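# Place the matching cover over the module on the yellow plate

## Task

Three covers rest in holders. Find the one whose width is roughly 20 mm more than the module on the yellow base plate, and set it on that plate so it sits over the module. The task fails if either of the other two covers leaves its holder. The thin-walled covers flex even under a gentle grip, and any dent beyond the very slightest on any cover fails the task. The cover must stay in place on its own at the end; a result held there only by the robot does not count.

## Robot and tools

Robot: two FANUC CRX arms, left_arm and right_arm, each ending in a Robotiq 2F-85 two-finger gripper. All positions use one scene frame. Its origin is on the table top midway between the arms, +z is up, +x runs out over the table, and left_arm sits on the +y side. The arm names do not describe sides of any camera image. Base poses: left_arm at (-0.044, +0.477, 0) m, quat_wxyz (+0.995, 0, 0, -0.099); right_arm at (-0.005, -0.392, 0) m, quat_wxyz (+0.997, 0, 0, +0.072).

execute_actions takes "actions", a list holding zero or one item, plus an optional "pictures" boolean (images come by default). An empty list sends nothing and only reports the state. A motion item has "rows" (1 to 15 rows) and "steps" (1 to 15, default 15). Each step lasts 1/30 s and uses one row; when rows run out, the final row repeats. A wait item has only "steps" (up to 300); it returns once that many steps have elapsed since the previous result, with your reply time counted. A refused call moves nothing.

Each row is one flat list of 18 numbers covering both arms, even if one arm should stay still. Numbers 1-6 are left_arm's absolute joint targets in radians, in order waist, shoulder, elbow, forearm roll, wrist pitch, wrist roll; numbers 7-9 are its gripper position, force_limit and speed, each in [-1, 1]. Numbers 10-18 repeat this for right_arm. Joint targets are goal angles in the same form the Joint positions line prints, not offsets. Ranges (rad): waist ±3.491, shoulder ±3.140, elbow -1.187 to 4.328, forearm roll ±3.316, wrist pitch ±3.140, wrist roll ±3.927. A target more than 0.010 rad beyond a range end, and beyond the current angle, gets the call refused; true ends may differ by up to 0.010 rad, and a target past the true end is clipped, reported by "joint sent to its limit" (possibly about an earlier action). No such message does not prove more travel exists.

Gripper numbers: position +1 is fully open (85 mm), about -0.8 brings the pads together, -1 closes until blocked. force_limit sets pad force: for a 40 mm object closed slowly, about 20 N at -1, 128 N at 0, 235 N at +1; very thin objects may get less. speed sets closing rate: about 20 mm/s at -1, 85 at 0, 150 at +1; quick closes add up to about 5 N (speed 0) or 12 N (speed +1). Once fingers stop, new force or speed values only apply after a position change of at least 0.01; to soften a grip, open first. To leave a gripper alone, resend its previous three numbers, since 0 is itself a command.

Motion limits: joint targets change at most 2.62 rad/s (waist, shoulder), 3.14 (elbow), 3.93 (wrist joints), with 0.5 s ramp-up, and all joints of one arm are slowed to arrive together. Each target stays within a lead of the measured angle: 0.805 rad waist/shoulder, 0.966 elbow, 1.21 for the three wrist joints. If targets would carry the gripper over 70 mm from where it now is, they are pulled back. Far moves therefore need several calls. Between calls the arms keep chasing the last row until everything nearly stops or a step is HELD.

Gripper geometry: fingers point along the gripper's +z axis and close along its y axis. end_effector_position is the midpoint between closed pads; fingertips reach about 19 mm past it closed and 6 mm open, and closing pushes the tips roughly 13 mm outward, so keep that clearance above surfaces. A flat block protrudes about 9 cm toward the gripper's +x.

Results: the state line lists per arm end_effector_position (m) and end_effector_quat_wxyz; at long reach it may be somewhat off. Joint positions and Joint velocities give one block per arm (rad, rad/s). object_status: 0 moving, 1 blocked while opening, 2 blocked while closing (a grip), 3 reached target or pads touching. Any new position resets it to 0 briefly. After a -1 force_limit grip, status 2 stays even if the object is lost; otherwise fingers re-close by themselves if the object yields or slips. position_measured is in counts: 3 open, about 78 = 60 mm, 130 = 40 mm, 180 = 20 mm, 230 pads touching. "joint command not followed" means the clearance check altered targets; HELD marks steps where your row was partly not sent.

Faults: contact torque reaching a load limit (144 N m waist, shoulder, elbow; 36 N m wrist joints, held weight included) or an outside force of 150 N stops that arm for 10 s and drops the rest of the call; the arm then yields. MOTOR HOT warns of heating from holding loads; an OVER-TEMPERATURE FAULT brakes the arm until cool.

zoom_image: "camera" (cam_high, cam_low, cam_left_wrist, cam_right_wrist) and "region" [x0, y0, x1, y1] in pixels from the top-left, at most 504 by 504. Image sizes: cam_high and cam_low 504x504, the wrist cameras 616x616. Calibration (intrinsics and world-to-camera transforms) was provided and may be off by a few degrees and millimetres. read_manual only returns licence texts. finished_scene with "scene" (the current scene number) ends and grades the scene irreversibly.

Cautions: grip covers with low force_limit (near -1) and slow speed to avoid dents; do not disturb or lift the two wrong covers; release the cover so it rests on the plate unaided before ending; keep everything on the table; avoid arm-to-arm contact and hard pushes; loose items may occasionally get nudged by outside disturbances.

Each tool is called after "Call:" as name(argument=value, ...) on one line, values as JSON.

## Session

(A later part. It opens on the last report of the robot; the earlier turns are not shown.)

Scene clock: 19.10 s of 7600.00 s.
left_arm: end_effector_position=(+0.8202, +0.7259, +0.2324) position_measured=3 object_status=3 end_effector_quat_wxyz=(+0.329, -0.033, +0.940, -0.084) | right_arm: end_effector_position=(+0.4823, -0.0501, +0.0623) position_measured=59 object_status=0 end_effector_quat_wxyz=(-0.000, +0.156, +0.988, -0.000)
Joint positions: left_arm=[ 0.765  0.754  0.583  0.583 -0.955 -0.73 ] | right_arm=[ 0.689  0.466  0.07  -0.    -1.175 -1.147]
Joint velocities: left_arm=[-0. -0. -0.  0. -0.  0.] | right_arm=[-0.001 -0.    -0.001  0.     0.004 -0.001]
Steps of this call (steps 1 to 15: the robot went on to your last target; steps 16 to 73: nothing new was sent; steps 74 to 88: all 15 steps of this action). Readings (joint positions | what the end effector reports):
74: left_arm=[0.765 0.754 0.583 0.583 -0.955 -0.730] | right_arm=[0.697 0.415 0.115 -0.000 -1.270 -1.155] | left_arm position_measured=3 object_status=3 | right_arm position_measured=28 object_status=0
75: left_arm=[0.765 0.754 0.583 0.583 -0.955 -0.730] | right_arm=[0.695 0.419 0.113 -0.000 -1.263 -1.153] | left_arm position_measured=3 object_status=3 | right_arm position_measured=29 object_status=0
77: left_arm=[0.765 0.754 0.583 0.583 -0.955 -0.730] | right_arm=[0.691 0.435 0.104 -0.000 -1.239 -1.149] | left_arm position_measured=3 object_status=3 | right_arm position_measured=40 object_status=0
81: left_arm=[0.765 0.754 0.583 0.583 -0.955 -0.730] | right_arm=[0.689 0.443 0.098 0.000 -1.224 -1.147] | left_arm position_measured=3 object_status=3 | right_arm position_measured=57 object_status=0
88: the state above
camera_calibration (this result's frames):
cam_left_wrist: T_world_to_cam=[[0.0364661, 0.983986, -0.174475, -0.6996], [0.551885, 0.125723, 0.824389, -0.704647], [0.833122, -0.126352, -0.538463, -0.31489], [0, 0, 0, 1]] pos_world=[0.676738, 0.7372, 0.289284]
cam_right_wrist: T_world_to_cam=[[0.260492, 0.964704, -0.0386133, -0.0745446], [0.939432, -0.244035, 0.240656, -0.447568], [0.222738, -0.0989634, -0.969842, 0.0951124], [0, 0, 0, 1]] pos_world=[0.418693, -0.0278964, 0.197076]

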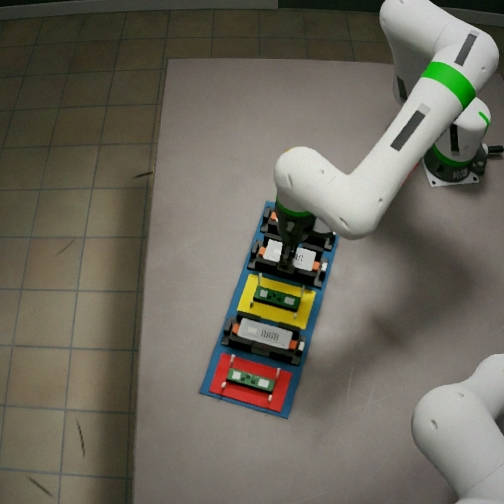

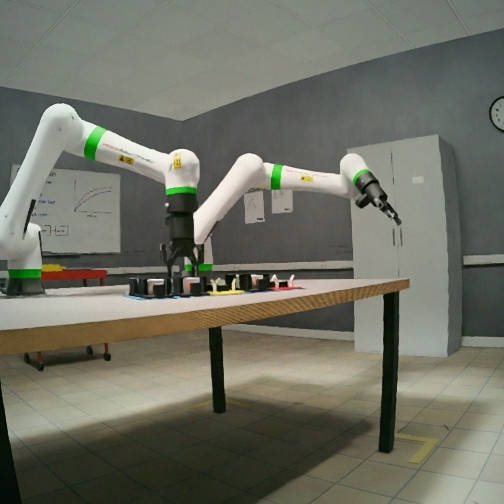

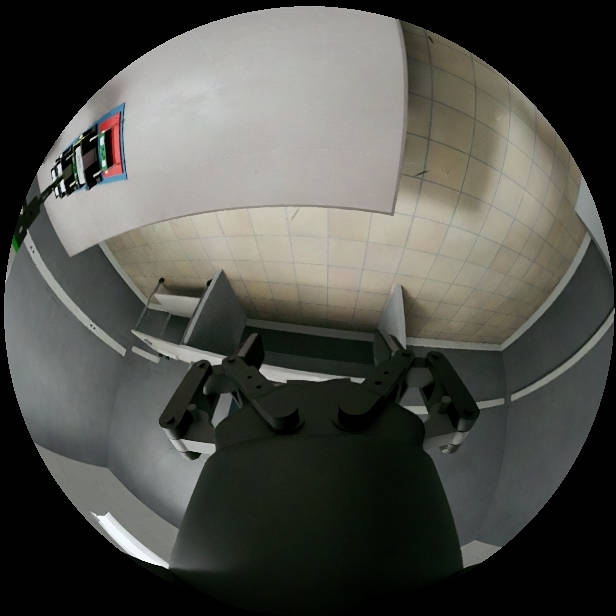

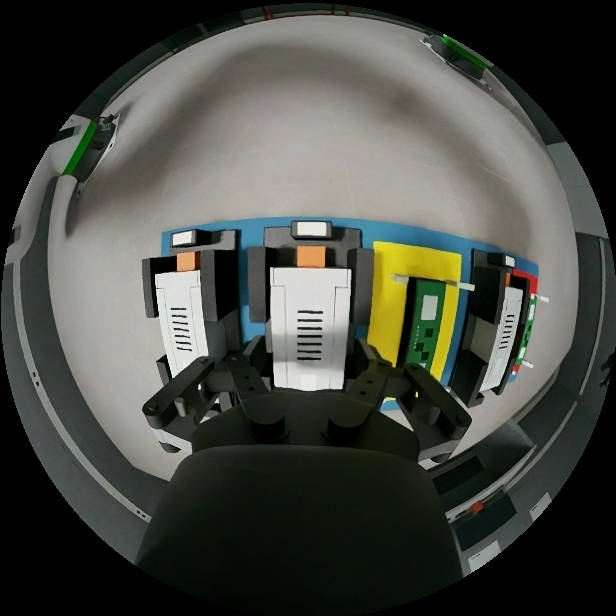

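Call:
execute_actions(actions=[{"rows":[[0.765,0.754,0.583,0.583,-0.955,-0.73,1,0,0,0.6894,0.476,0.058,0,-1.153,-1.147,0.55,-0.9,-1],[0.765,0.754,0.583,0.583,-0.955,-0.73,1,0,0,0.6894,0.476,0.058,0,-1.153,-1.147,0.55,-0.9,-1],[0.765,0.754,0.583,0.583,-0.955,-0.73,1,0,0,0.6894,0.486,0.045,0,-1.130,-1.147,0.55,-0.9,-1],[0.765,0.754,0.583,0.583,-0.955,-0.73,1,0,0,0.6894,0.486,0.045,0,-1.130,-1.147,0.55,-0.9,-1],[0.765,0.754,0.583,0.583,-0.955,-0.73,1,0,0,0.6894,0.486,0.045,0,-1.130,-1.147,0.55,-0.9,-1],[0.765,0.754,0.583,0.583,-0.955,-0.73,1,0,0,0.6894,0.486,0.045,0,-1.130,-1.147,0.55,-0.9,-1],[0.765,0.754,0.583,0.583,-0.955,-0.73,1,0,0,0.6894,0.486,0.045,0,-1.130,-1.147,0.55,-0.9,-1],[0.765,0.754,0.583,0.583,-0.955,-0.73,1,0,0,0.6894,0.486,0.045,0,-1.130,-1.147,-1,-0.9,-1]],"steps":15}], pictures=false)

Call:
execute_actions(actions=[{"steps":32}])

Scene clock: 21.50 s of 7600.00 s.
left_arm: end_effector_position=(+0.8202, +0.7259, +0.2324) position_measured=3 object_status=3 end_effector_quat_wxyz=(+0.329, -0.033, +0.940, -0.084) | right_arm: end_effector_position=(+0.4819, -0.0505, +0.0408) position_measured=69 object_status=0 end_effector_quat_wxyz=(-0.000, +0.156, +0.988, -0.000)
Joint positions: left_arm=[ 0.765  0.754  0.583  0.583 -0.955 -0.73 ] | right_arm=[ 0.689  0.486  0.045  0.    -1.13  -1.147]
Joint velocities: left_arm=[ 0.     0.001 -0.001 -0.    -0.    -0.   ] | right_arm=[ 0.     0.     0.    -0.     0.     0.001]
Steps of this call (steps 1 to 15: the robot went on to your last target; steps 16 to 57: nothing new was sent; steps 58 to 72: all 15 steps of this action). Readings (joint positions | what the end effector reports):
58: left_arm=[0.765 0.754 0.583 0.583 -0.955 -0.730] | right_arm=[0.689 0.466 0.070 -0.000 -1.174 -1.147] | left_arm position_measured=3 object_status=3 | right_arm position_measured=59 object_status=3
59: left_arm=[0.765 0.754 0.583 0.583 -0.955 -0.730] | right_arm=[0.689 0.469 0.066 0.000 -1.167 -1.147] | left_arm position_measured=3 object_status=3 | right_arm position_measured=59 object_status=3
61: left_arm=[0.765 0.754 0.583 0.583 -0.955 -0.730] | right_arm=[0.689 0.478 0.055 0.000 -1.148 -1.147] | left_arm position_measured=3 object_status=3 | right_arm position_measured=59 object_status=3
65: left_arm=[0.765 0.754 0.583 0.583 -0.955 -0.730] | right_arm=[0.689 0.486 0.045 0.000 -1.131 -1.147] | left_arm position_measured=3 object_status=3 | right_arm position_measured=59 object_status=0
72: the state above

Scene clock: 22.57 s of 7600.00 s.
left_arm: end_effector_position=(+0.8202, +0.7259, +0.2324) position_measured=3 object_status=3 end_effector_quat_wxyz=(+0.329, -0.033, +0.940, -0.084) | right_arm: end_effector_position=(+0.4819, -0.0505, +0.0408) position_measured=101 object_status=2 end_effector_quat_wxyz=(-0.000, +0.156, +0.988, -0.000)
Joint positions: left_arm=[ 0.765  0.754  0.583  0.583 -0.955 -0.73 ] | right_arm=[ 0.689  0.486  0.045  0.    -1.13  -1.147]
Joint velocities: left_arm=[-0.001 -0.    -0.    -0.     0.001  0.   ] | right_arm=[ 0.     0.    -0.    -0.    -0.     0.001]
Steps of this call (steps 1 to 15: the robot went on to your last target; steps 16 to 32: nothing new was sent). Readings (joint positions | what the end effector reports):
1: left_arm=[0.765 0.754 0.583 0.583 -0.955 -0.730] | right_arm=[0.689 0.486 0.045 0.000 -1.130 -1.147] | left_arm position_measured=3 object_status=3 | right_arm position_measured=71 object_status=0
2: left_arm=[0.765 0.754 0.583 0.583 -0.955 -0.730] | right_arm=[0.689 0.486 0.045 0.000 -1.130 -1.147] | left_arm position_measured=3 object_status=3 | right_arm position_measured=72 object_status=0
4: left_arm=[0.765 0.754 0.583 0.583 -0.955 -0.730] | right_arm=[0.689 0.486 0.045 0.000 -1.130 -1.147] | left_arm position_measured=3 object_status=3 | right_arm position_measured=76 object_status=0
8: left_arm=[0.765 0.754 0.583 0.583 -0.955 -0.730] | right_arm=[0.689 0.486 0.045 0.000 -1.130 -1.147] | left_arm position_measured=3 object_status=3 | right_arm position_measured=83 object_status=0
32: the state above
All arms were judged still, so your last target was given up. Only a new action makes them travel on or press farther. Fingers that are still opening or closing keep moving.
camera_calibration (this result's frames):
cam_left_wrist: T_world_to_cam=[[0.036466, 0.983986, -0.174475, -0.6996], [0.551885, 0.125723, 0.824389, -0.704647], [0.833123, -0.126352, -0.538463, -0.31489], [0, 0, 0, 1]] pos_world=[0.676738, 0.7372, 0.289284]
cam_right_wrist: T_world_to_cam=[[0.260486, 0.964704, -0.0386452, -0.0748188], [0.939435, -0.244022, 0.240656, -0.442136], [0.222732, -0.0989922, -0.969841, 0.0742977], [0, 0, 0, 1]] pos_world=[0.418299, -0.0283581, 0.175568]

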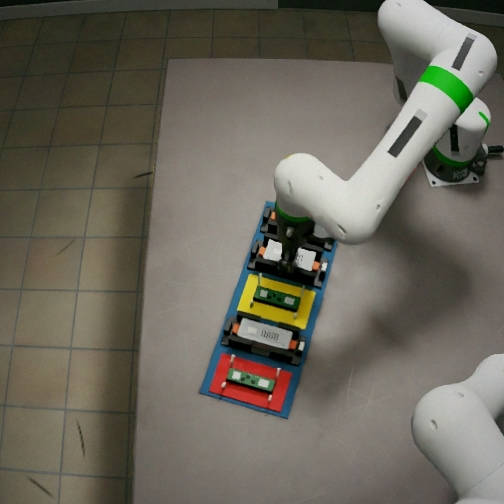

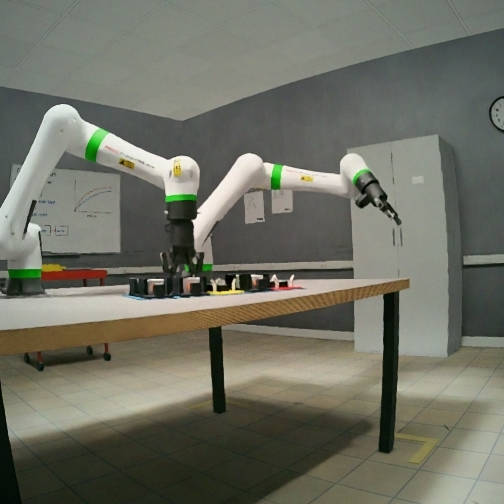

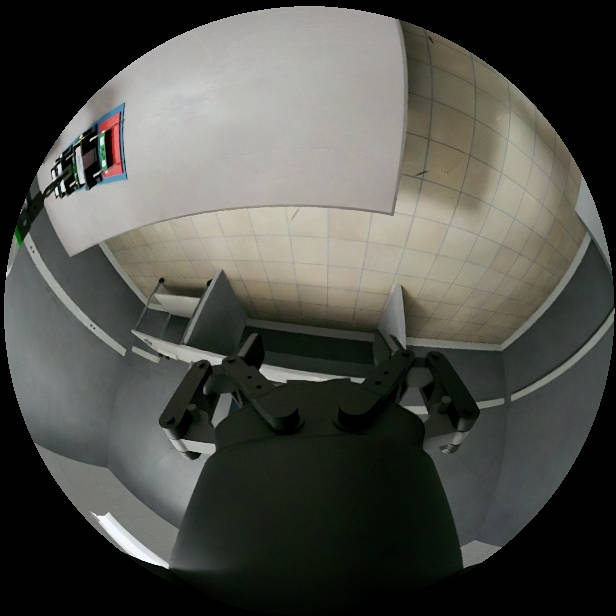

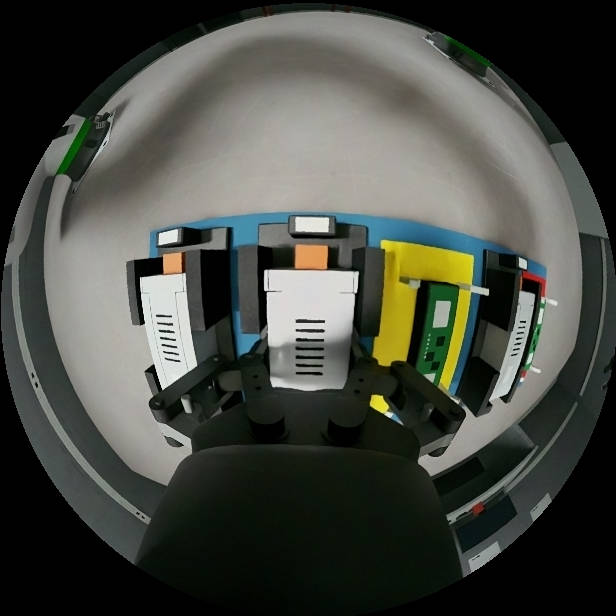

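Call:
execute_actions(actions=[{"rows":[[0.765,0.754,0.583,0.583,-0.955,-0.73,1,0,0,0.6894,0.482,0.050,0,-1.139,-1.147,-1,-0.9,-1],[0.765,0.754,0.583,0.583,-0.955,-0.73,1,0,0,0.6894,0.478,0.056,0,-1.149,-1.147,-1,-0.9,-1],[0.765,0.754,0.583,0.583,-0.955,-0.73,1,0,0,0.6894,0.473,0.063,0,-1.161,-1.147,-1,-0.9,-1],[0.765,0.754,0.583,0.583,-0.955,-0.73,1,0,0,0.6894,0.468,0.070,0,-1.173,-1.147,-1,-0.9,-1],[0.765,0.754,0.583,0.583,-0.955,-0.73,1,0,0,0.6894,0.463,0.077,0,-1.185,-1.147,-1,-0.9,-1],[0.765,0.754,0.583,0.583,-0.955,-0.73,1,0,0,0.6894,0.458,0.084,0,-1.197,-1.147,-1,-0.9,-1],[0.765,0.754,0.583,0.583,-0.955,-0.73,1,0,0,0.6894,0.453,0.091,0,-1.209,-1.147,-1,-0.9,-1],[0.765,0.754,0.583,0.583,-0.955,-0.73,1,0,0,0.6894,0.448,0.098,0,-1.221,-1.147,-1,-0.9,-1],[0.765,0.754,0.583,0.583,-0.955,-0.73,1,0,0,0.6894,0.443,0.105,0,-1.233,-1.147,-1,-0.9,-1],[0.765,0.754,0.583,0.583,-0.955,-0.73,1,0,0,0.6894,0.438,0.112,0,-1.245,-1.147,-1,-0.9,-1],[0.765,0.754,0.583,0.583,-0.955,-0.73,1,0,0,0.6894,0.433,0.120,0,-1.258,-1.147,-1,-0.9,-1],[0.765,0.754,0.583,0.583,-0.955,-0.73,1,0,0,0.6894,0.428,0.128,0,-1.271,-1.147,-1,-0.9,-1],[0.765,0.754,0.583,0.583,-0.955,-0.73,1,0,0,0.6894,0.422,0.136,0,-1.285,-1.147,-1,-0.9,-1]],"steps":15}])

Scene clock: 26.00 s of 7600.00 s.
left_arm: end_effector_position=(+0.8202, +0.7259, +0.2324) position_measured=3 object_status=3 end_effector_quat_wxyz=(+0.329, -0.033, +0.940, -0.084) | right_arm: end_effector_position=(+0.4822, -0.0502, +0.1107) position_measured=111 object_status=0 end_effector_quat_wxyz=(+0.000, +0.156, +0.988, +0.000)
Joint positions: left_arm=[ 0.765  0.754  0.583  0.583 -0.955 -0.73 ] | right_arm=[ 0.689  0.425  0.131  0.    -1.276 -1.147]
Joint velocities: left_arm=[ 0.     0.     0.001 -0.001  0.001 -0.   ] | right_arm=[-0.    -0.101  0.137  0.003 -0.228  0.001]
Steps of this call (steps 1 to 88: nothing new was sent; steps 89 to 103: all 15 steps of this action). Readings (joint positions | what the end effector reports):
89: left_arm=[0.765 0.754 0.583 0.583 -0.955 -0.730] | right_arm=[0.689 0.486 0.045 -0.000 -1.131 -1.147] | left_arm position_measured=3 object_status=3 | right_arm position_measured=101 object_status=2
90: left_arm=[0.765 0.754 0.583 0.583 -0.955 -0.730] | right_arm=[0.689 0.484 0.047 -0.000 -1.135 -1.147] | left_arm position_measured=3 object_status=3 | right_arm position_measured=101 object_status=2
92: left_arm=[0.765 0.754 0.583 0.583 -0.955 -0.730] | right_arm=[0.689 0.478 0.056 -0.000 -1.150 -1.147] | left_arm position_measured=3 object_status=3 | right_arm position_measured=101 object_status=2
96: left_arm=[0.765 0.754 0.583 0.583 -0.955 -0.730] | right_arm=[0.689 0.459 0.082 -0.000 -1.194 -1.147] | left_arm position_measured=3 object_status=3 | right_arm position_measured=101 object_status=2
103: the state above
camera_calibration (this result's frames):
cam_left_wrist: T_world_to_cam=[[0.036466, 0.983986, -0.174475, -0.6996], [0.551885, 0.125723, 0.824389, -0.704647], [0.833122, -0.126352, -0.538463, -0.31489], [0, 0, 0, 1]] pos_world=[0.676738, 0.7372, 0.289284]
cam_right_wrist: T_world_to_cam=[[0.260447, 0.964728, -0.0382982, -0.0725397], [0.939366, -0.244036, 0.240909, -0.459152], [0.223066, -0.09872, -0.969792, 0.141868], [0, 0, 0, 1]] pos_world=[0.418559, -0.0280634, 0.245418]

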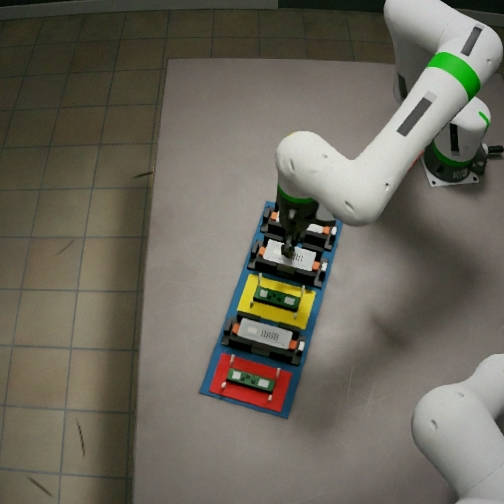

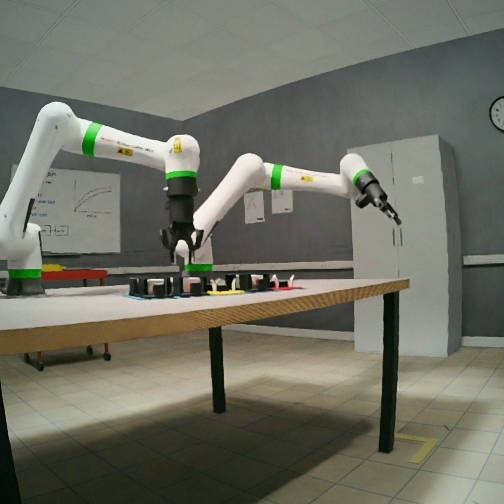

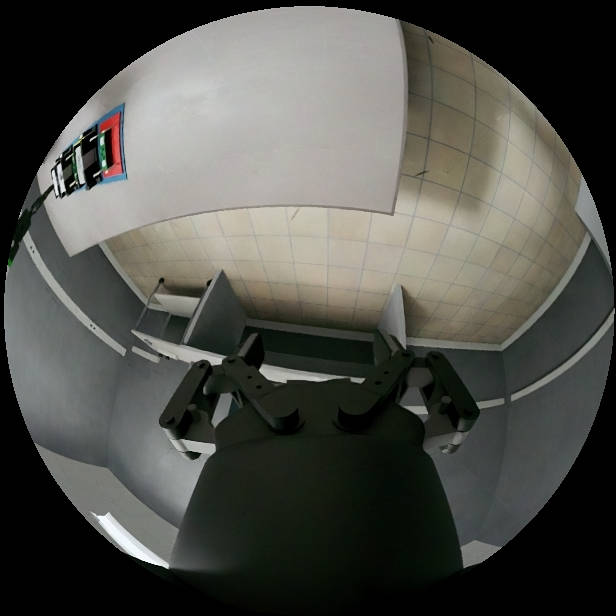

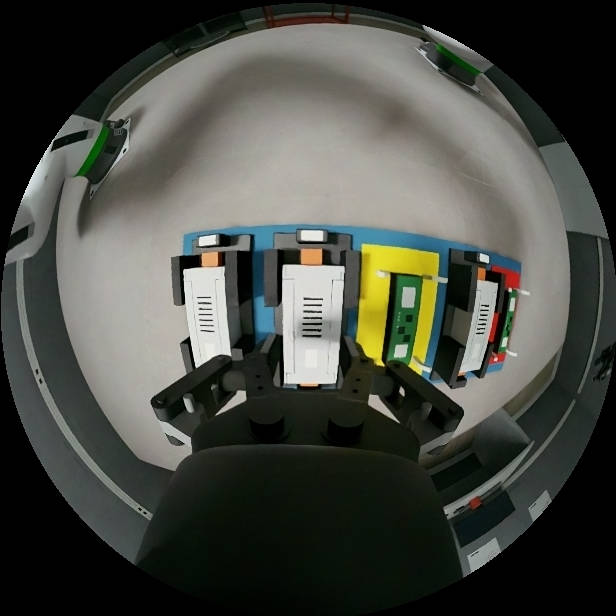

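Call:
execute_actions(actions=[{"rows":[[0.765,0.754,0.583,0.583,-0.955,-0.73,1,0,0,0.6894,0.440,0.102,0,-1.232,-1.147,0.55,-0.9,1],[0.765,0.754,0.583,0.583,-0.955,-0.73,1,0,0,0.6894,0.440,0.102,0,-1.232,-1.147,0.55,-0.9,1],[0.765,0.754,0.583,0.583,-0.955,-0.73,1,0,0,0.6894,0.440,0.102,0,-1.232,-1.147,0.55,-0.9,1],[0.765,0.754,0.583,0.583,-0.955,-0.73,1,0,0,0.6894,0.440,0.102,0,-1.232,-1.147,0.55,-0.9,1],[0.765,0.754,0.583,0.583,-0.955,-0.73,1,0,0,0.6894,0.440,0.102,0,-1.232,-1.147,0.55,-0.9,1],[0.765,0.754,0.583,0.583,-0.955,-0.73,1,0,0,0.6894,0.440,0.102,0,-1.232,-1.147,0.55,-0.9,1],[0.765,0.754,0.583,0.583,-0.955,-0.73,1,0,0,0.6894,0.440,0.102,0,-1.232,-1.147,0.55,-0.9,1],[0.765,0.754,0.583,0.583,-0.955,-0.73,1,0,0,0.6894,0.466,0.070,0,-1.175,-1.147,0.55,-0.9,1],[0.765,0.754,0.583,0.583,-0.955,-0.73,1,0,0,0.6894,0.466,0.070,0,-1.175,-1.147,0.55,-0.9,1],[0.765,0.754,0.583,0.583,-0.955,-0.73,1,0,0,0.6894,0.478,0.055,0,-1.148,-1.147,0.55,-0.9,1],[0.765,0.754,0.583,0.583,-0.955,-0.73,1,0,0,0.6894,0.478,0.055,0,-1.148,-1.147,0.55,-0.9,1],[0.765,0.754,0.583,0.583,-0.955,-0.73,1,0,0,0.6894,0.4895,0.040,0,-1.120,-1.147,0.55,-0.9,1]],"steps":15}])

Call:
zoom_image(camera="cam_right_wrist", region=[210,230,410,400])

Scene clock: 38.77 s of 7600.00 s.
left_arm: end_effector_position=(+0.8202, +0.7259, +0.2324) position_measured=3 object_status=3 end_effector_quat_wxyz=(+0.329, -0.033, +0.940, -0.084) | right_arm: end_effector_position=(+0.4826, -0.0499, +0.0681) position_measured=59 object_status=3 end_effector_quat_wxyz=(+0.000, +0.156, +0.988, +0.000)
Joint positions: left_arm=[ 0.765  0.754  0.583  0.583 -0.955 -0.73 ] | right_arm=[ 0.689  0.46   0.077  0.001 -1.186 -1.147]
Joint velocities: left_arm=[ 0.     0.     0.    -0.001 -0.001 -0.   ] | right_arm=[-0.    -0.     0.     0.001 -0.    -0.   ]
FORCE FAULT: contact force on the right arm reached its limit, and that arm stopped for 10 seconds. The contact can be on any part of that arm, not only on its tool. That arm's remaining commands of this call were not run. That arm holds still and accepts commands again. Move the arm away from the contact; if what it grips holds it there, let go first. Pushing or pulling that hard again can fault the arm again.
The stop of the right arm began at step 83 of this call (marked STOPPED below). From that step on that arm followed nothing that you had sent. 4 of its steps, steps kept back included, did not run and will not run. Nothing is kept back now, and the robot has no last target.
Steps of this call (steps 1 to 15: the robot went on to your last target; steps 16 to 71: nothing new was sent; steps 72 to 86: all 15 steps of this action; steps 87 to 383: the stop continued). Readings (joint positions | what the end effector reports):
72: left_arm=[0.765 0.754 0.583 0.583 -0.955 -0.730] | right_arm=[0.689 0.422 0.136 -0.000 -1.284 -1.147] | left_arm position_measured=3 object_status=3 | right_arm position_measured=230 object_status=0
73: left_arm=[0.765 0.754 0.583 0.583 -0.955 -0.730] | right_arm=[0.689 0.424 0.132 -0.000 -1.277 -1.147] | left_arm position_measured=3 object_status=3 | right_arm position_measured=229 object_status=0
75: left_arm=[0.765 0.754 0.583 0.583 -0.955 -0.730] | right_arm=[0.689 0.435 0.111 -0.000 -1.247 -1.147] | left_arm position_measured=3 object_status=3 | right_arm position_measured=210 object_status=0
79: left_arm=[0.765 0.754 0.583 0.583 -0.955 -0.730] | right_arm=[0.689 0.440 0.102 -0.000 -1.231 -1.147] | left_arm position_measured=3 object_status=3 | right_arm position_measured=159 object_status=0
83: left_arm=[0.765 0.754 0.583 0.583 -0.955 -0.730] | right_arm=[0.690 0.460 0.077 0.001 -1.186 -1.147] | left_arm position_measured=3 object_status=3 | right_arm position_measured=106 object_status=0 STOPPED (the right arm)
383: the state above
camera_calibration (this result's frames):
cam_left_wrist: T_world_to_cam=[[0.0364661, 0.983986, -0.174475, -0.6996], [0.551885, 0.125723, 0.824389, -0.704647], [0.833122, -0.126352, -0.538463, -0.31489], [0, 0, 0, 1]] pos_world=[0.676738, 0.7372, 0.289284]
cam_right_wrist: T_world_to_cam=[[0.260254, 0.964791, -0.038034, -0.0744164], [0.939259, -0.243845, 0.24152, -0.449157], [0.223742, -0.0985802, -0.96965, 0.100215], [0, 0, 0, 1]] pos_world=[0.418819, -0.0278492, 0.202824]

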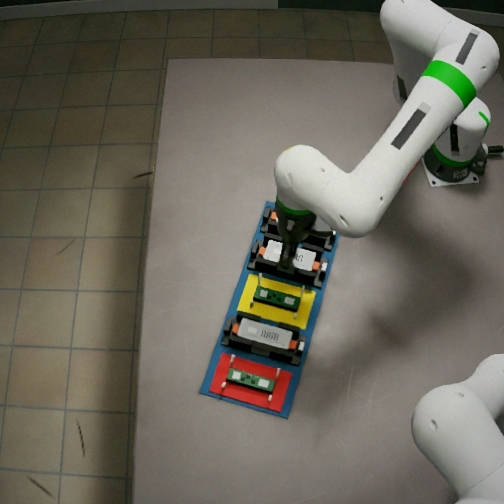

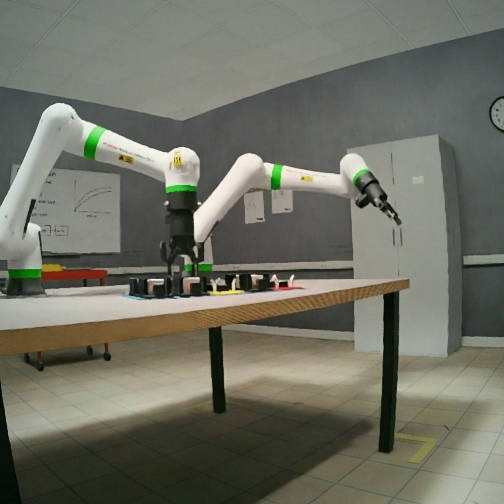

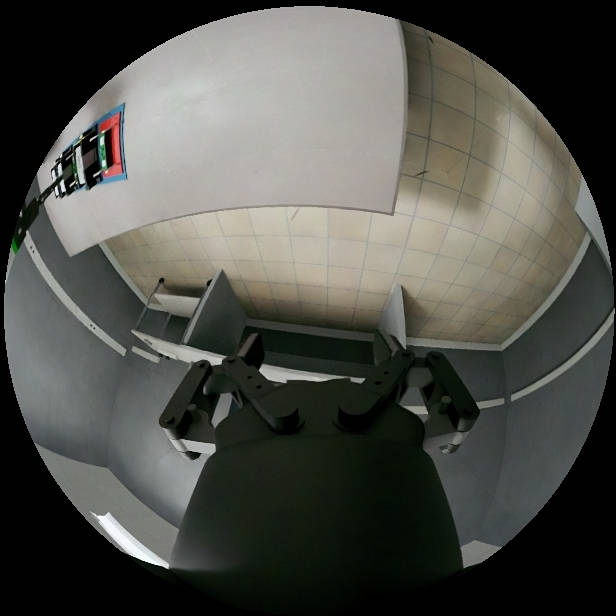

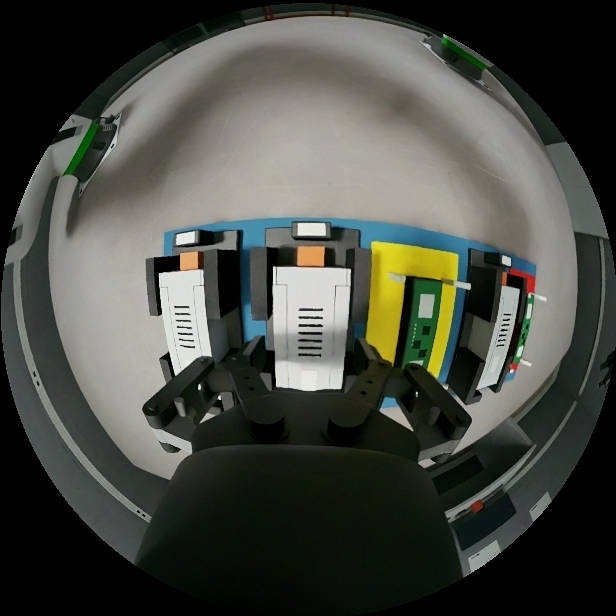

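Region (210, 230, 410, 400) of cam_right_wrist's 616x616 image, scaled by 2.520, with more detail than that image has; it fills the top 428 rows of this view, and the rest is white.

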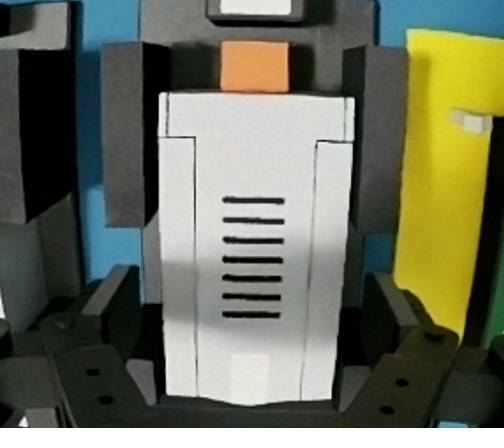

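Call:
execute_actions(actions=[{"rows":[[0.765,0.754,0.583,0.583,-0.955,-0.73,1,0,0,0.6894,0.466,0.070,0,-1.175,-1.147,0.55,-0.9,1],[0.765,0.754,0.583,0.583,-0.955,-0.73,1,0,0,0.6894,0.472,0.062,0,-1.161,-1.147,0.55,-0.9,1],[0.765,0.754,0.583,0.583,-0.955,-0.73,1,0,0,0.6894,0.478,0.055,0,-1.148,-1.147,0.55,-0.9,1],[0.765,0.754,0.583,0.583,-0.955,-0.73,1,0,0,0.6894,0.484,0.047,0,-1.134,-1.147,0.55,-0.9,1],[0.765,0.754,0.583,0.583,-0.955,-0.73,1,0,0,0.6894,0.4895,0.040,0,-1.120,-1.147,0.55,-0.9,1],[0.765,0.754,0.583,0.583,-0.955,-0.73,1,0,0,0.6894,0.4895,0.040,0,-1.120,-1.147,0.55,-0.9,1],[0.765,0.754,0.583,0.583,-0.955,-0.73,1,0,0,0.6894,0.4895,0.040,0,-1.120,-1.147,0.55,-0.9,1],[0.765,0.754,0.583,0.583,-0.955,-0.73,1,0,0,0.6894,0.4895,0.040,0,-1.120,-1.147,0.55,-0.9,1],[0.765,0.754,0.583,0.583,-0.955,-0.73,1,0,0,0.6894,0.4895,0.040,0,-1.120,-1.147,0.55,-0.9,1],[0.765,0.754,0.583,0.583,-0.955,-0.73,1,0,0,0.6894,0.4895,0.040,0,-1.120,-1.147,0.55,-0.9,1],[0.765,0.754,0.583,0.583,-0.955,-0.73,1,0,0,0.6894,0.4895,0.040,0,-1.120,-1.147,-1,-0.85,-1]],"steps":15}], pictures=false)

Call:
execute_actions(actions=[{"steps":38}], pictures=false)

Scene clock: 40.83 s of 7600.00 s.
left_arm: end_effector_position=(+0.8202, +0.7259, +0.2324) position_measured=3 object_status=3 end_effector_quat_wxyz=(+0.329, -0.033, +0.940, -0.084) | right_arm: end_effector_position=(+0.4820, -0.0503, +0.0369) position_measured=64 object_status=0 end_effector_quat_wxyz=(+0.000, +0.156, +0.988, +0.001)
Joint positions: left_arm=[ 0.765  0.754  0.583  0.583 -0.955 -0.73 ] | right_arm=[ 0.689  0.489  0.04  -0.    -1.12  -1.147]
Joint velocities: left_arm=[-0.001  0.001  0.     0.001  0.001  0.   ] | right_arm=[-0.001  0.    -0.    -0.     0.     0.001]
Steps of this call (steps 1 to 47: nothing new was sent; steps 48 to 62: all 15 steps of this action). Readings (joint positions | what the end effector reports):
48: left_arm=[0.765 0.754 0.583 0.583 -0.955 -0.730] | right_arm=[0.689 0.461 0.076 0.001 -1.185 -1.147] | left_arm position_measured=3 object_status=3 | right_arm position_measured=59 object_status=3
49: left_arm=[0.765 0.754 0.583 0.583 -0.955 -0.730] | right_arm=[0.689 0.463 0.074 0.001 -1.180 -1.147] | left_arm position_measured=3 object_status=3 | right_arm position_measured=59 object_status=3
51: left_arm=[0.765 0.754 0.583 0.583 -0.955 -0.730] | right_arm=[0.689 0.471 0.063 0.000 -1.162 -1.147] | left_arm position_measured=3 object_status=3 | right_arm position_measured=59 object_status=3
55: left_arm=[0.765 0.754 0.583 0.583 -0.955 -0.730] | right_arm=[0.689 0.489 0.042 -0.000 -1.123 -1.147] | left_arm position_measured=3 object_status=3 | right_arm position_measured=59 object_status=3
62: the state above

Scene clock: 42.10 s of 7600.00 s.
left_arm: end_effector_position=(+0.8202, +0.7259, +0.2324) position_measured=3 object_status=3 end_effector_quat_wxyz=(+0.329, -0.033, +0.940, -0.084) | right_arm: end_effector_position=(+0.4821, -0.0504, +0.0368) position_measured=102 object_status=2 end_effector_quat_wxyz=(+0.000, +0.156, +0.988, +0.001)
Joint positions: left_arm=[ 0.765  0.754  0.583  0.583 -0.955 -0.73 ] | right_arm=[ 0.689  0.489  0.04   0.    -1.12  -1.147]
Joint velocities: left_arm=[-0.001  0.001  0.    -0.     0.001  0.   ] | right_arm=[-0.    -0.     0.     0.001  0.     0.   ]
Steps of this call (steps 1 to 15: the robot went on to your last target; steps 16 to 38: nothing new was sent). Readings (joint positions | what the end effector reports):
1: left_arm=[0.765 0.754 0.583 0.583 -0.955 -0.730] | right_arm=[0.689 0.489 0.040 -0.000 -1.120 -1.147] | left_arm position_measured=3 object_status=3 | right_arm position_measured=65 object_status=0
2: left_arm=[0.765 0.754 0.583 0.583 -0.955 -0.730] | right_arm=[0.689 0.489 0.040 -0.000 -1.120 -1.147] | left_arm position_measured=3 object_status=3 | right_arm position_measured=67 object_status=0
4: left_arm=[0.765 0.754 0.583 0.583 -0.955 -0.730] | right_arm=[0.689 0.489 0.040 -0.000 -1.120 -1.147] | left_arm position_measured=3 object_status=3 | right_arm position_measured=71 object_status=0
8: left_arm=[0.765 0.754 0.583 0.583 -0.955 -0.730] | right_arm=[0.689 0.489 0.040 -0.000 -1.120 -1.147] | left_arm position_measured=3 object_status=3 | right_arm position_measured=78 object_status=0
38: the state above
All arms were judged still, so your last target was given up. Only a new action makes them travel on or press farther. Fingers that are still opening or closing keep moving.

Slow lift 15 mm and look.

Call:
execute_actions(actions=[{"rows":[[0.765,0.754,0.583,0.583,-0.955,-0.73,1,0,0,0.6894,0.4885,0.0415,0,-1.1225,-1.147,-1,-0.85,-1],[0.765,0.754,0.583,0.583,-0.955,-0.73,1,0,0,0.6894,0.4875,0.043,0,-1.125,-1.147,-1,-0.85,-1],[0.765,0.754,0.583,0.583,-0.955,-0.73,1,0,0,0.6894,0.4865,0.0445,0,-1.1275,-1.147,-1,-0.85,-1],[0.765,0.754,0.583,0.583,-0.955,-0.73,1,0,0,0.6894,0.4855,0.046,0,-1.130,-1.147,-1,-0.85,-1],[0.765,0.754,0.583,0.583,-0.955,-0.73,1,0,0,0.6894,0.484,0.0475,0,-1.133,-1.147,-1,-0.85,-1],[0.765,0.754,0.583,0.583,-0.955,-0.73,1,0,0,0.6894,0.483,0.049,0,-1.136,-1.147,-1,-0.85,-1],[0.765,0.754,0.583,0.583,-0.955,-0.73,1,0,0,0.6894,0.482,0.0505,0,-1.139,-1.147,-1,-0.85,-1],[0.765,0.754,0.583,0.583,-0.955,-0.73,1,0,0,0.6894,0.481,0.052,0,-1.142,-1.147,-1,-0.85,-1],[0.765,0.754,0.583,0.583,-0.955,-0.73,1,0,0,0.6894,0.480,0.0535,0,-1.145,-1.147,-1,-0.85,-1],[0.765,0.754,0.583,0.583,-0.955,-0.73,1,0,0,0.6894,0.479,0.055,0,-1.148,-1.147,-1,-0.85,-1],[0.765,0.754,0.583,0.583,-0.955,-0.73,1,0,0,0.6894,0.477,0.057,0,-1.151,-1.147,-1,-0.85,-1],[0.765,0.754,0.583,0.583,-0.955,-0.73,1,0,0,0.6894,0.476,0.058,0,-1.154,-1.147,-1,-0.85,-1]],"steps":15}])

Call:
zoom_image(camera="cam_low", region=[120,240,260,310])

Scene clock: 43.90 s of 7600.00 s.
left_arm: end_effector_position=(+0.8202, +0.7259, +0.2324) position_measured=3 object_status=3 end_effector_quat_wxyz=(+0.329, -0.033, +0.940, -0.084) | right_arm: end_effector_position=(+0.4821, -0.0504, +0.0515) position_measured=102 object_status=2 end_effector_quat_wxyz=(-0.000, +0.156, +0.988, -0.000)
Joint positions: left_arm=[ 0.765  0.754  0.583  0.583 -0.955 -0.73 ] | right_arm=[ 0.689  0.476  0.058  0.    -1.153 -1.147]
Joint velocities: left_arm=[ 0.001 -0.    -0.001  0.    -0.001  0.   ] | right_arm=[ 0.    -0.004  0.005 -0.    -0.011 -0.003]
Steps of this call (steps 1 to 39: nothing new was sent; steps 40 to 54: all 15 steps of this action). Readings (joint positions | what the end effector reports):
40: left_arm=[0.765 0.754 0.583 0.583 -0.955 -0.730] | right_arm=[0.689 0.489 0.040 0.000 -1.120 -1.147] | left_arm position_measured=3 object_status=3 | right_arm position_measured=102 object_status=2
41: left_arm=[0.765 0.754 0.583 0.583 -0.955 -0.730] | right_arm=[0.689 0.489 0.041 -0.000 -1.122 -1.147] | left_arm position_measured=3 object_status=3 | right_arm position_measured=102 object_status=2
43: left_arm=[0.765 0.754 0.583 0.583 -0.955 -0.730] | right_arm=[0.689 0.488 0.043 -0.000 -1.126 -1.147] | left_arm position_measured=3 object_status=3 | right_arm position_measured=102 object_status=2
47: left_arm=[0.765 0.754 0.583 0.583 -0.955 -0.730] | right_arm=[0.689 0.483 0.049 -0.000 -1.137 -1.147] | left_arm position_measured=3 object_status=3 | right_arm position_measured=102 object_status=2
54: the state above
camera_calibration (this result's frames):
cam_left_wrist: T_world_to_cam=[[0.0364662, 0.983986, -0.174475, -0.6996], [0.551885, 0.125723, 0.824389, -0.704647], [0.833122, -0.126352, -0.538463, -0.31489], [0, 0, 0, 1]] pos_world=[0.676738, 0.7372, 0.289284]
cam_right_wrist: T_world_to_cam=[[0.260474, 0.964676, -0.0394024, -0.0745545], [0.939573, -0.243882, 0.240259, -0.444823], [0.222162, -0.0996026, -0.969909, 0.0848837], [0, 0, 0, 1]] pos_world=[0.418505, -0.028109, 0.186264]

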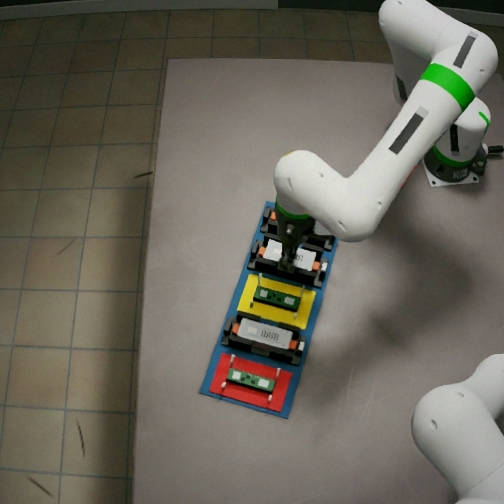

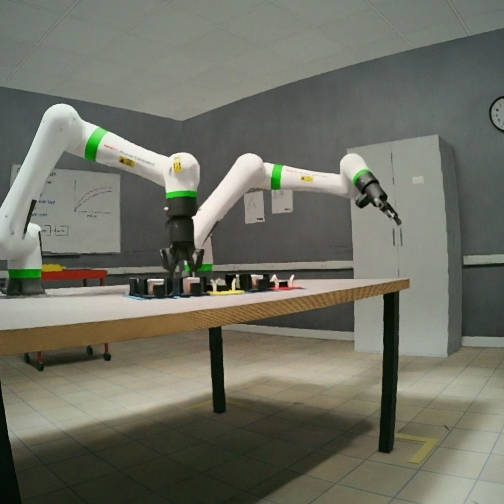

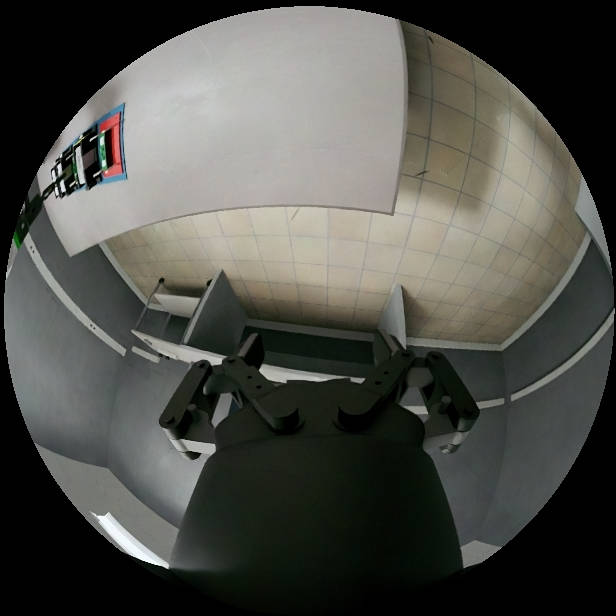

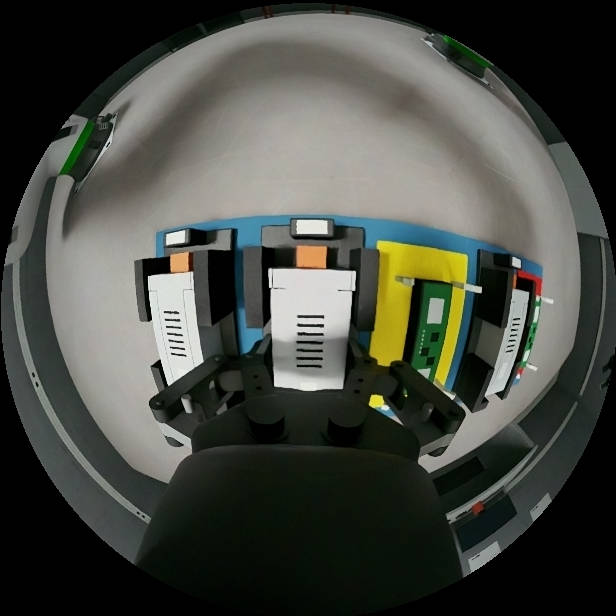

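Region (120, 240, 260, 310) of cam_low's 504x504 image, scaled by 3.600, with more detail than that image has.

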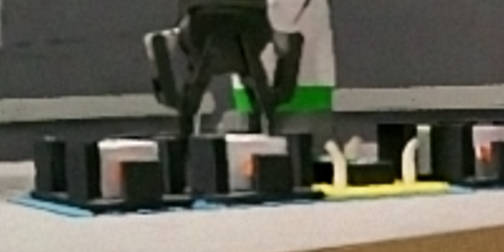

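Call:
execute_actions(actions=[{"rows":[[0.765,0.754,0.583,0.583,-0.955,-0.73,1,0,0,0.6894,0.475,0.0595,0,-1.156,-1.147,-1,-0.85,-1],[0.765,0.754,0.583,0.583,-0.955,-0.73,1,0,0,0.6894,0.474,0.061,0,-1.159,-1.147,-1,-0.85,-1],[0.765,0.754,0.583,0.583,-0.955,-0.73,1,0,0,0.6894,0.473,0.0625,0,-1.161,-1.147,-1,-0.85,-1],[0.765,0.754,0.583,0.583,-0.955,-0.73,1,0,0,0.6894,0.472,0.064,0,-1.164,-1.147,-1,-0.85,-1],[0.765,0.754,0.583,0.583,-0.955,-0.73,1,0,0,0.6894,0.471,0.0655,0,-1.166,-1.147,-1,-0.85,-1],[0.765,0.754,0.583,0.583,-0.955,-0.73,1,0,0,0.6894,0.470,0.067,0,-1.169,-1.147,-1,-0.85,-1],[0.765,0.754,0.583,0.583,-0.955,-0.73,1,0,0,0.6894,0.469,0.068,0,-1.171,-1.147,-1,-0.85,-1]],"steps":10}])

Call:
zoom_image(camera="cam_low", region=[130,250,230,305])

Call:
zoom_image(camera="cam_right_wrist", region=[210,210,410,400])

Scene clock: 47.03 s of 7600.00 s.
left_arm: end_effector_position=(+0.8202, +0.7259, +0.2324) position_measured=3 object_status=3 end_effector_quat_wxyz=(+0.329, -0.033, +0.940, -0.084) | right_arm: end_effector_position=(+0.4823, -0.0501, +0.0595) position_measured=102 object_status=2 end_effector_quat_wxyz=(-0.000, +0.156, +0.988, -0.000)
Joint positions: left_arm=[ 0.765  0.754  0.583  0.583 -0.955 -0.73 ] | right_arm=[ 0.689  0.469  0.068  0.    -1.171 -1.147]
Joint velocities: left_arm=[-0.     0.     0.     0.001  0.    -0.   ] | right_arm=[ 0.    -0.003  0.005 -0.    -0.008  0.001]
Steps of this call (steps 1 to 15: the robot went on to your last target; steps 16 to 84: nothing new was sent; steps 85 to 94: all 10 steps of this action). Readings (joint positions | what the end effector reports):
85: left_arm=[0.765 0.754 0.583 0.583 -0.955 -0.730] | right_arm=[0.689 0.476 0.058 0.000 -1.154 -1.147] | left_arm position_measured=3 object_status=3 | right_arm position_measured=102 object_status=2
86: left_arm=[0.765 0.754 0.583 0.583 -0.955 -0.730] | right_arm=[0.689 0.475 0.059 0.000 -1.156 -1.147] | left_arm position_measured=3 object_status=3 | right_arm position_measured=102 object_status=2
88: left_arm=[0.765 0.754 0.583 0.583 -0.955 -0.730] | right_arm=[0.689 0.474 0.061 0.000 -1.160 -1.147] | left_arm position_measured=3 object_status=3 | right_arm position_measured=102 object_status=2
92: left_arm=[0.765 0.754 0.583 0.583 -0.955 -0.730] | right_arm=[0.689 0.470 0.067 0.000 -1.169 -1.147] | left_arm position_measured=3 object_status=3 | right_arm position_measured=102 object_status=2
94: the state above
camera_calibration (this result's frames):
cam_left_wrist: T_world_to_cam=[[0.0364661, 0.983986, -0.174475, -0.6996], [0.551885, 0.125723, 0.824389, -0.704647], [0.833123, -0.126352, -0.538463, -0.31489], [0, 0, 0, 1]] pos_world=[0.676738, 0.7372, 0.289284]
cam_right_wrist: T_world_to_cam=[[0.260497, 0.964667, -0.039479, -0.0745156], [0.93958, -0.243892, 0.24022, -0.446915], [0.222103, -0.0996702, -0.969915, 0.0926951], [0, 0, 0, 1]] pos_world=[0.418736, -0.0278773, 0.194322]

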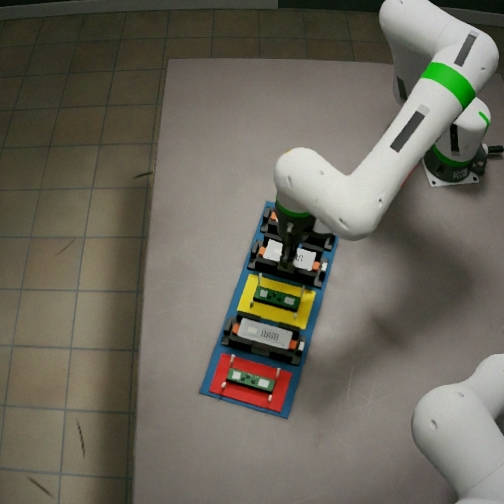

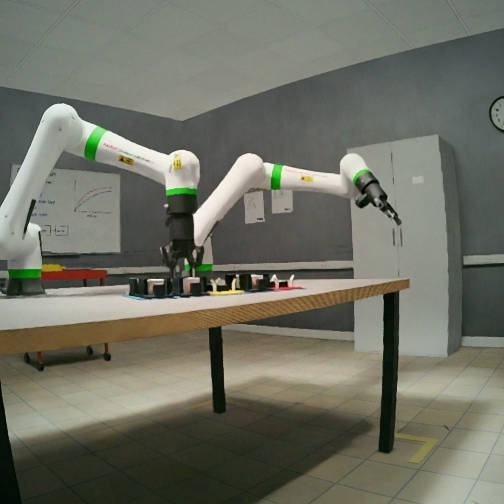

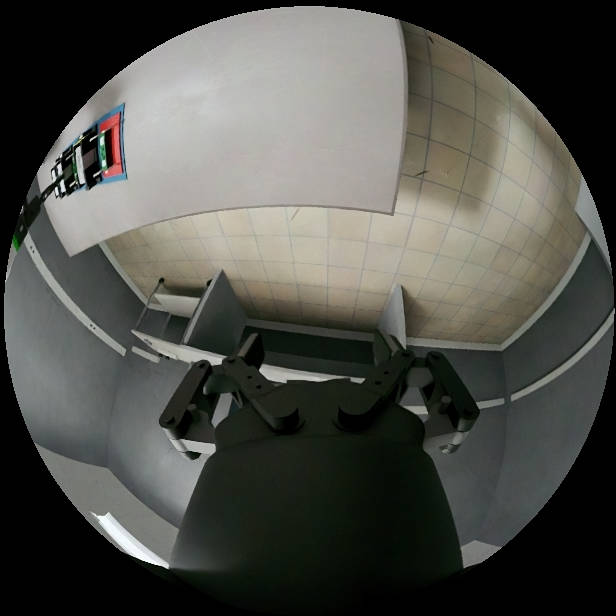

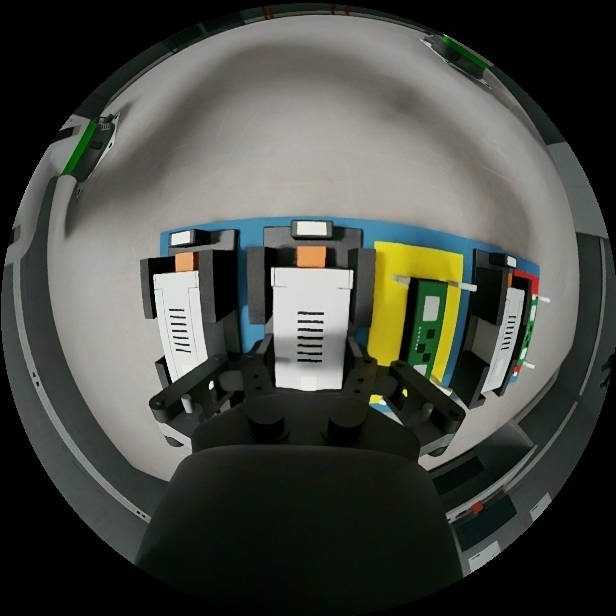

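Region (130, 250, 230, 305) of cam_low's 504x504 image, scaled by 5.040, with more detail than that image has; it fills the top 277 rows of this view, and the rest is white.

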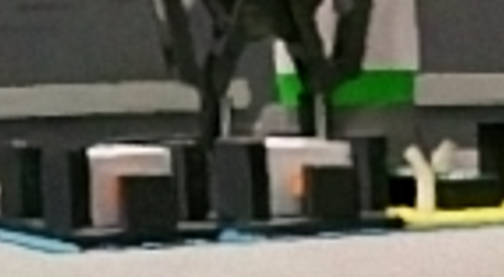

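Region (210, 210, 410, 400) of cam_right_wrist's 616x616 image, scaled by 2.520, with more detail than that image has; it fills the top 479 rows of this view, and the rest is white.

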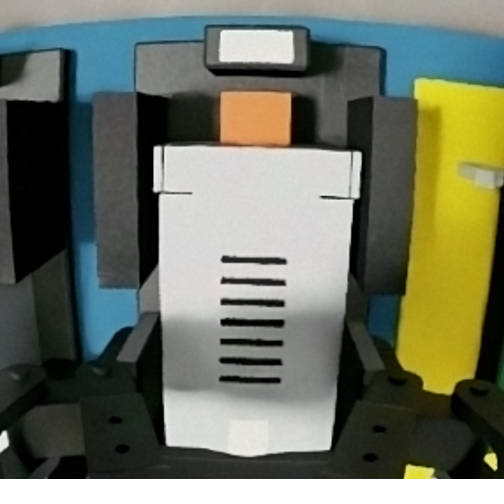

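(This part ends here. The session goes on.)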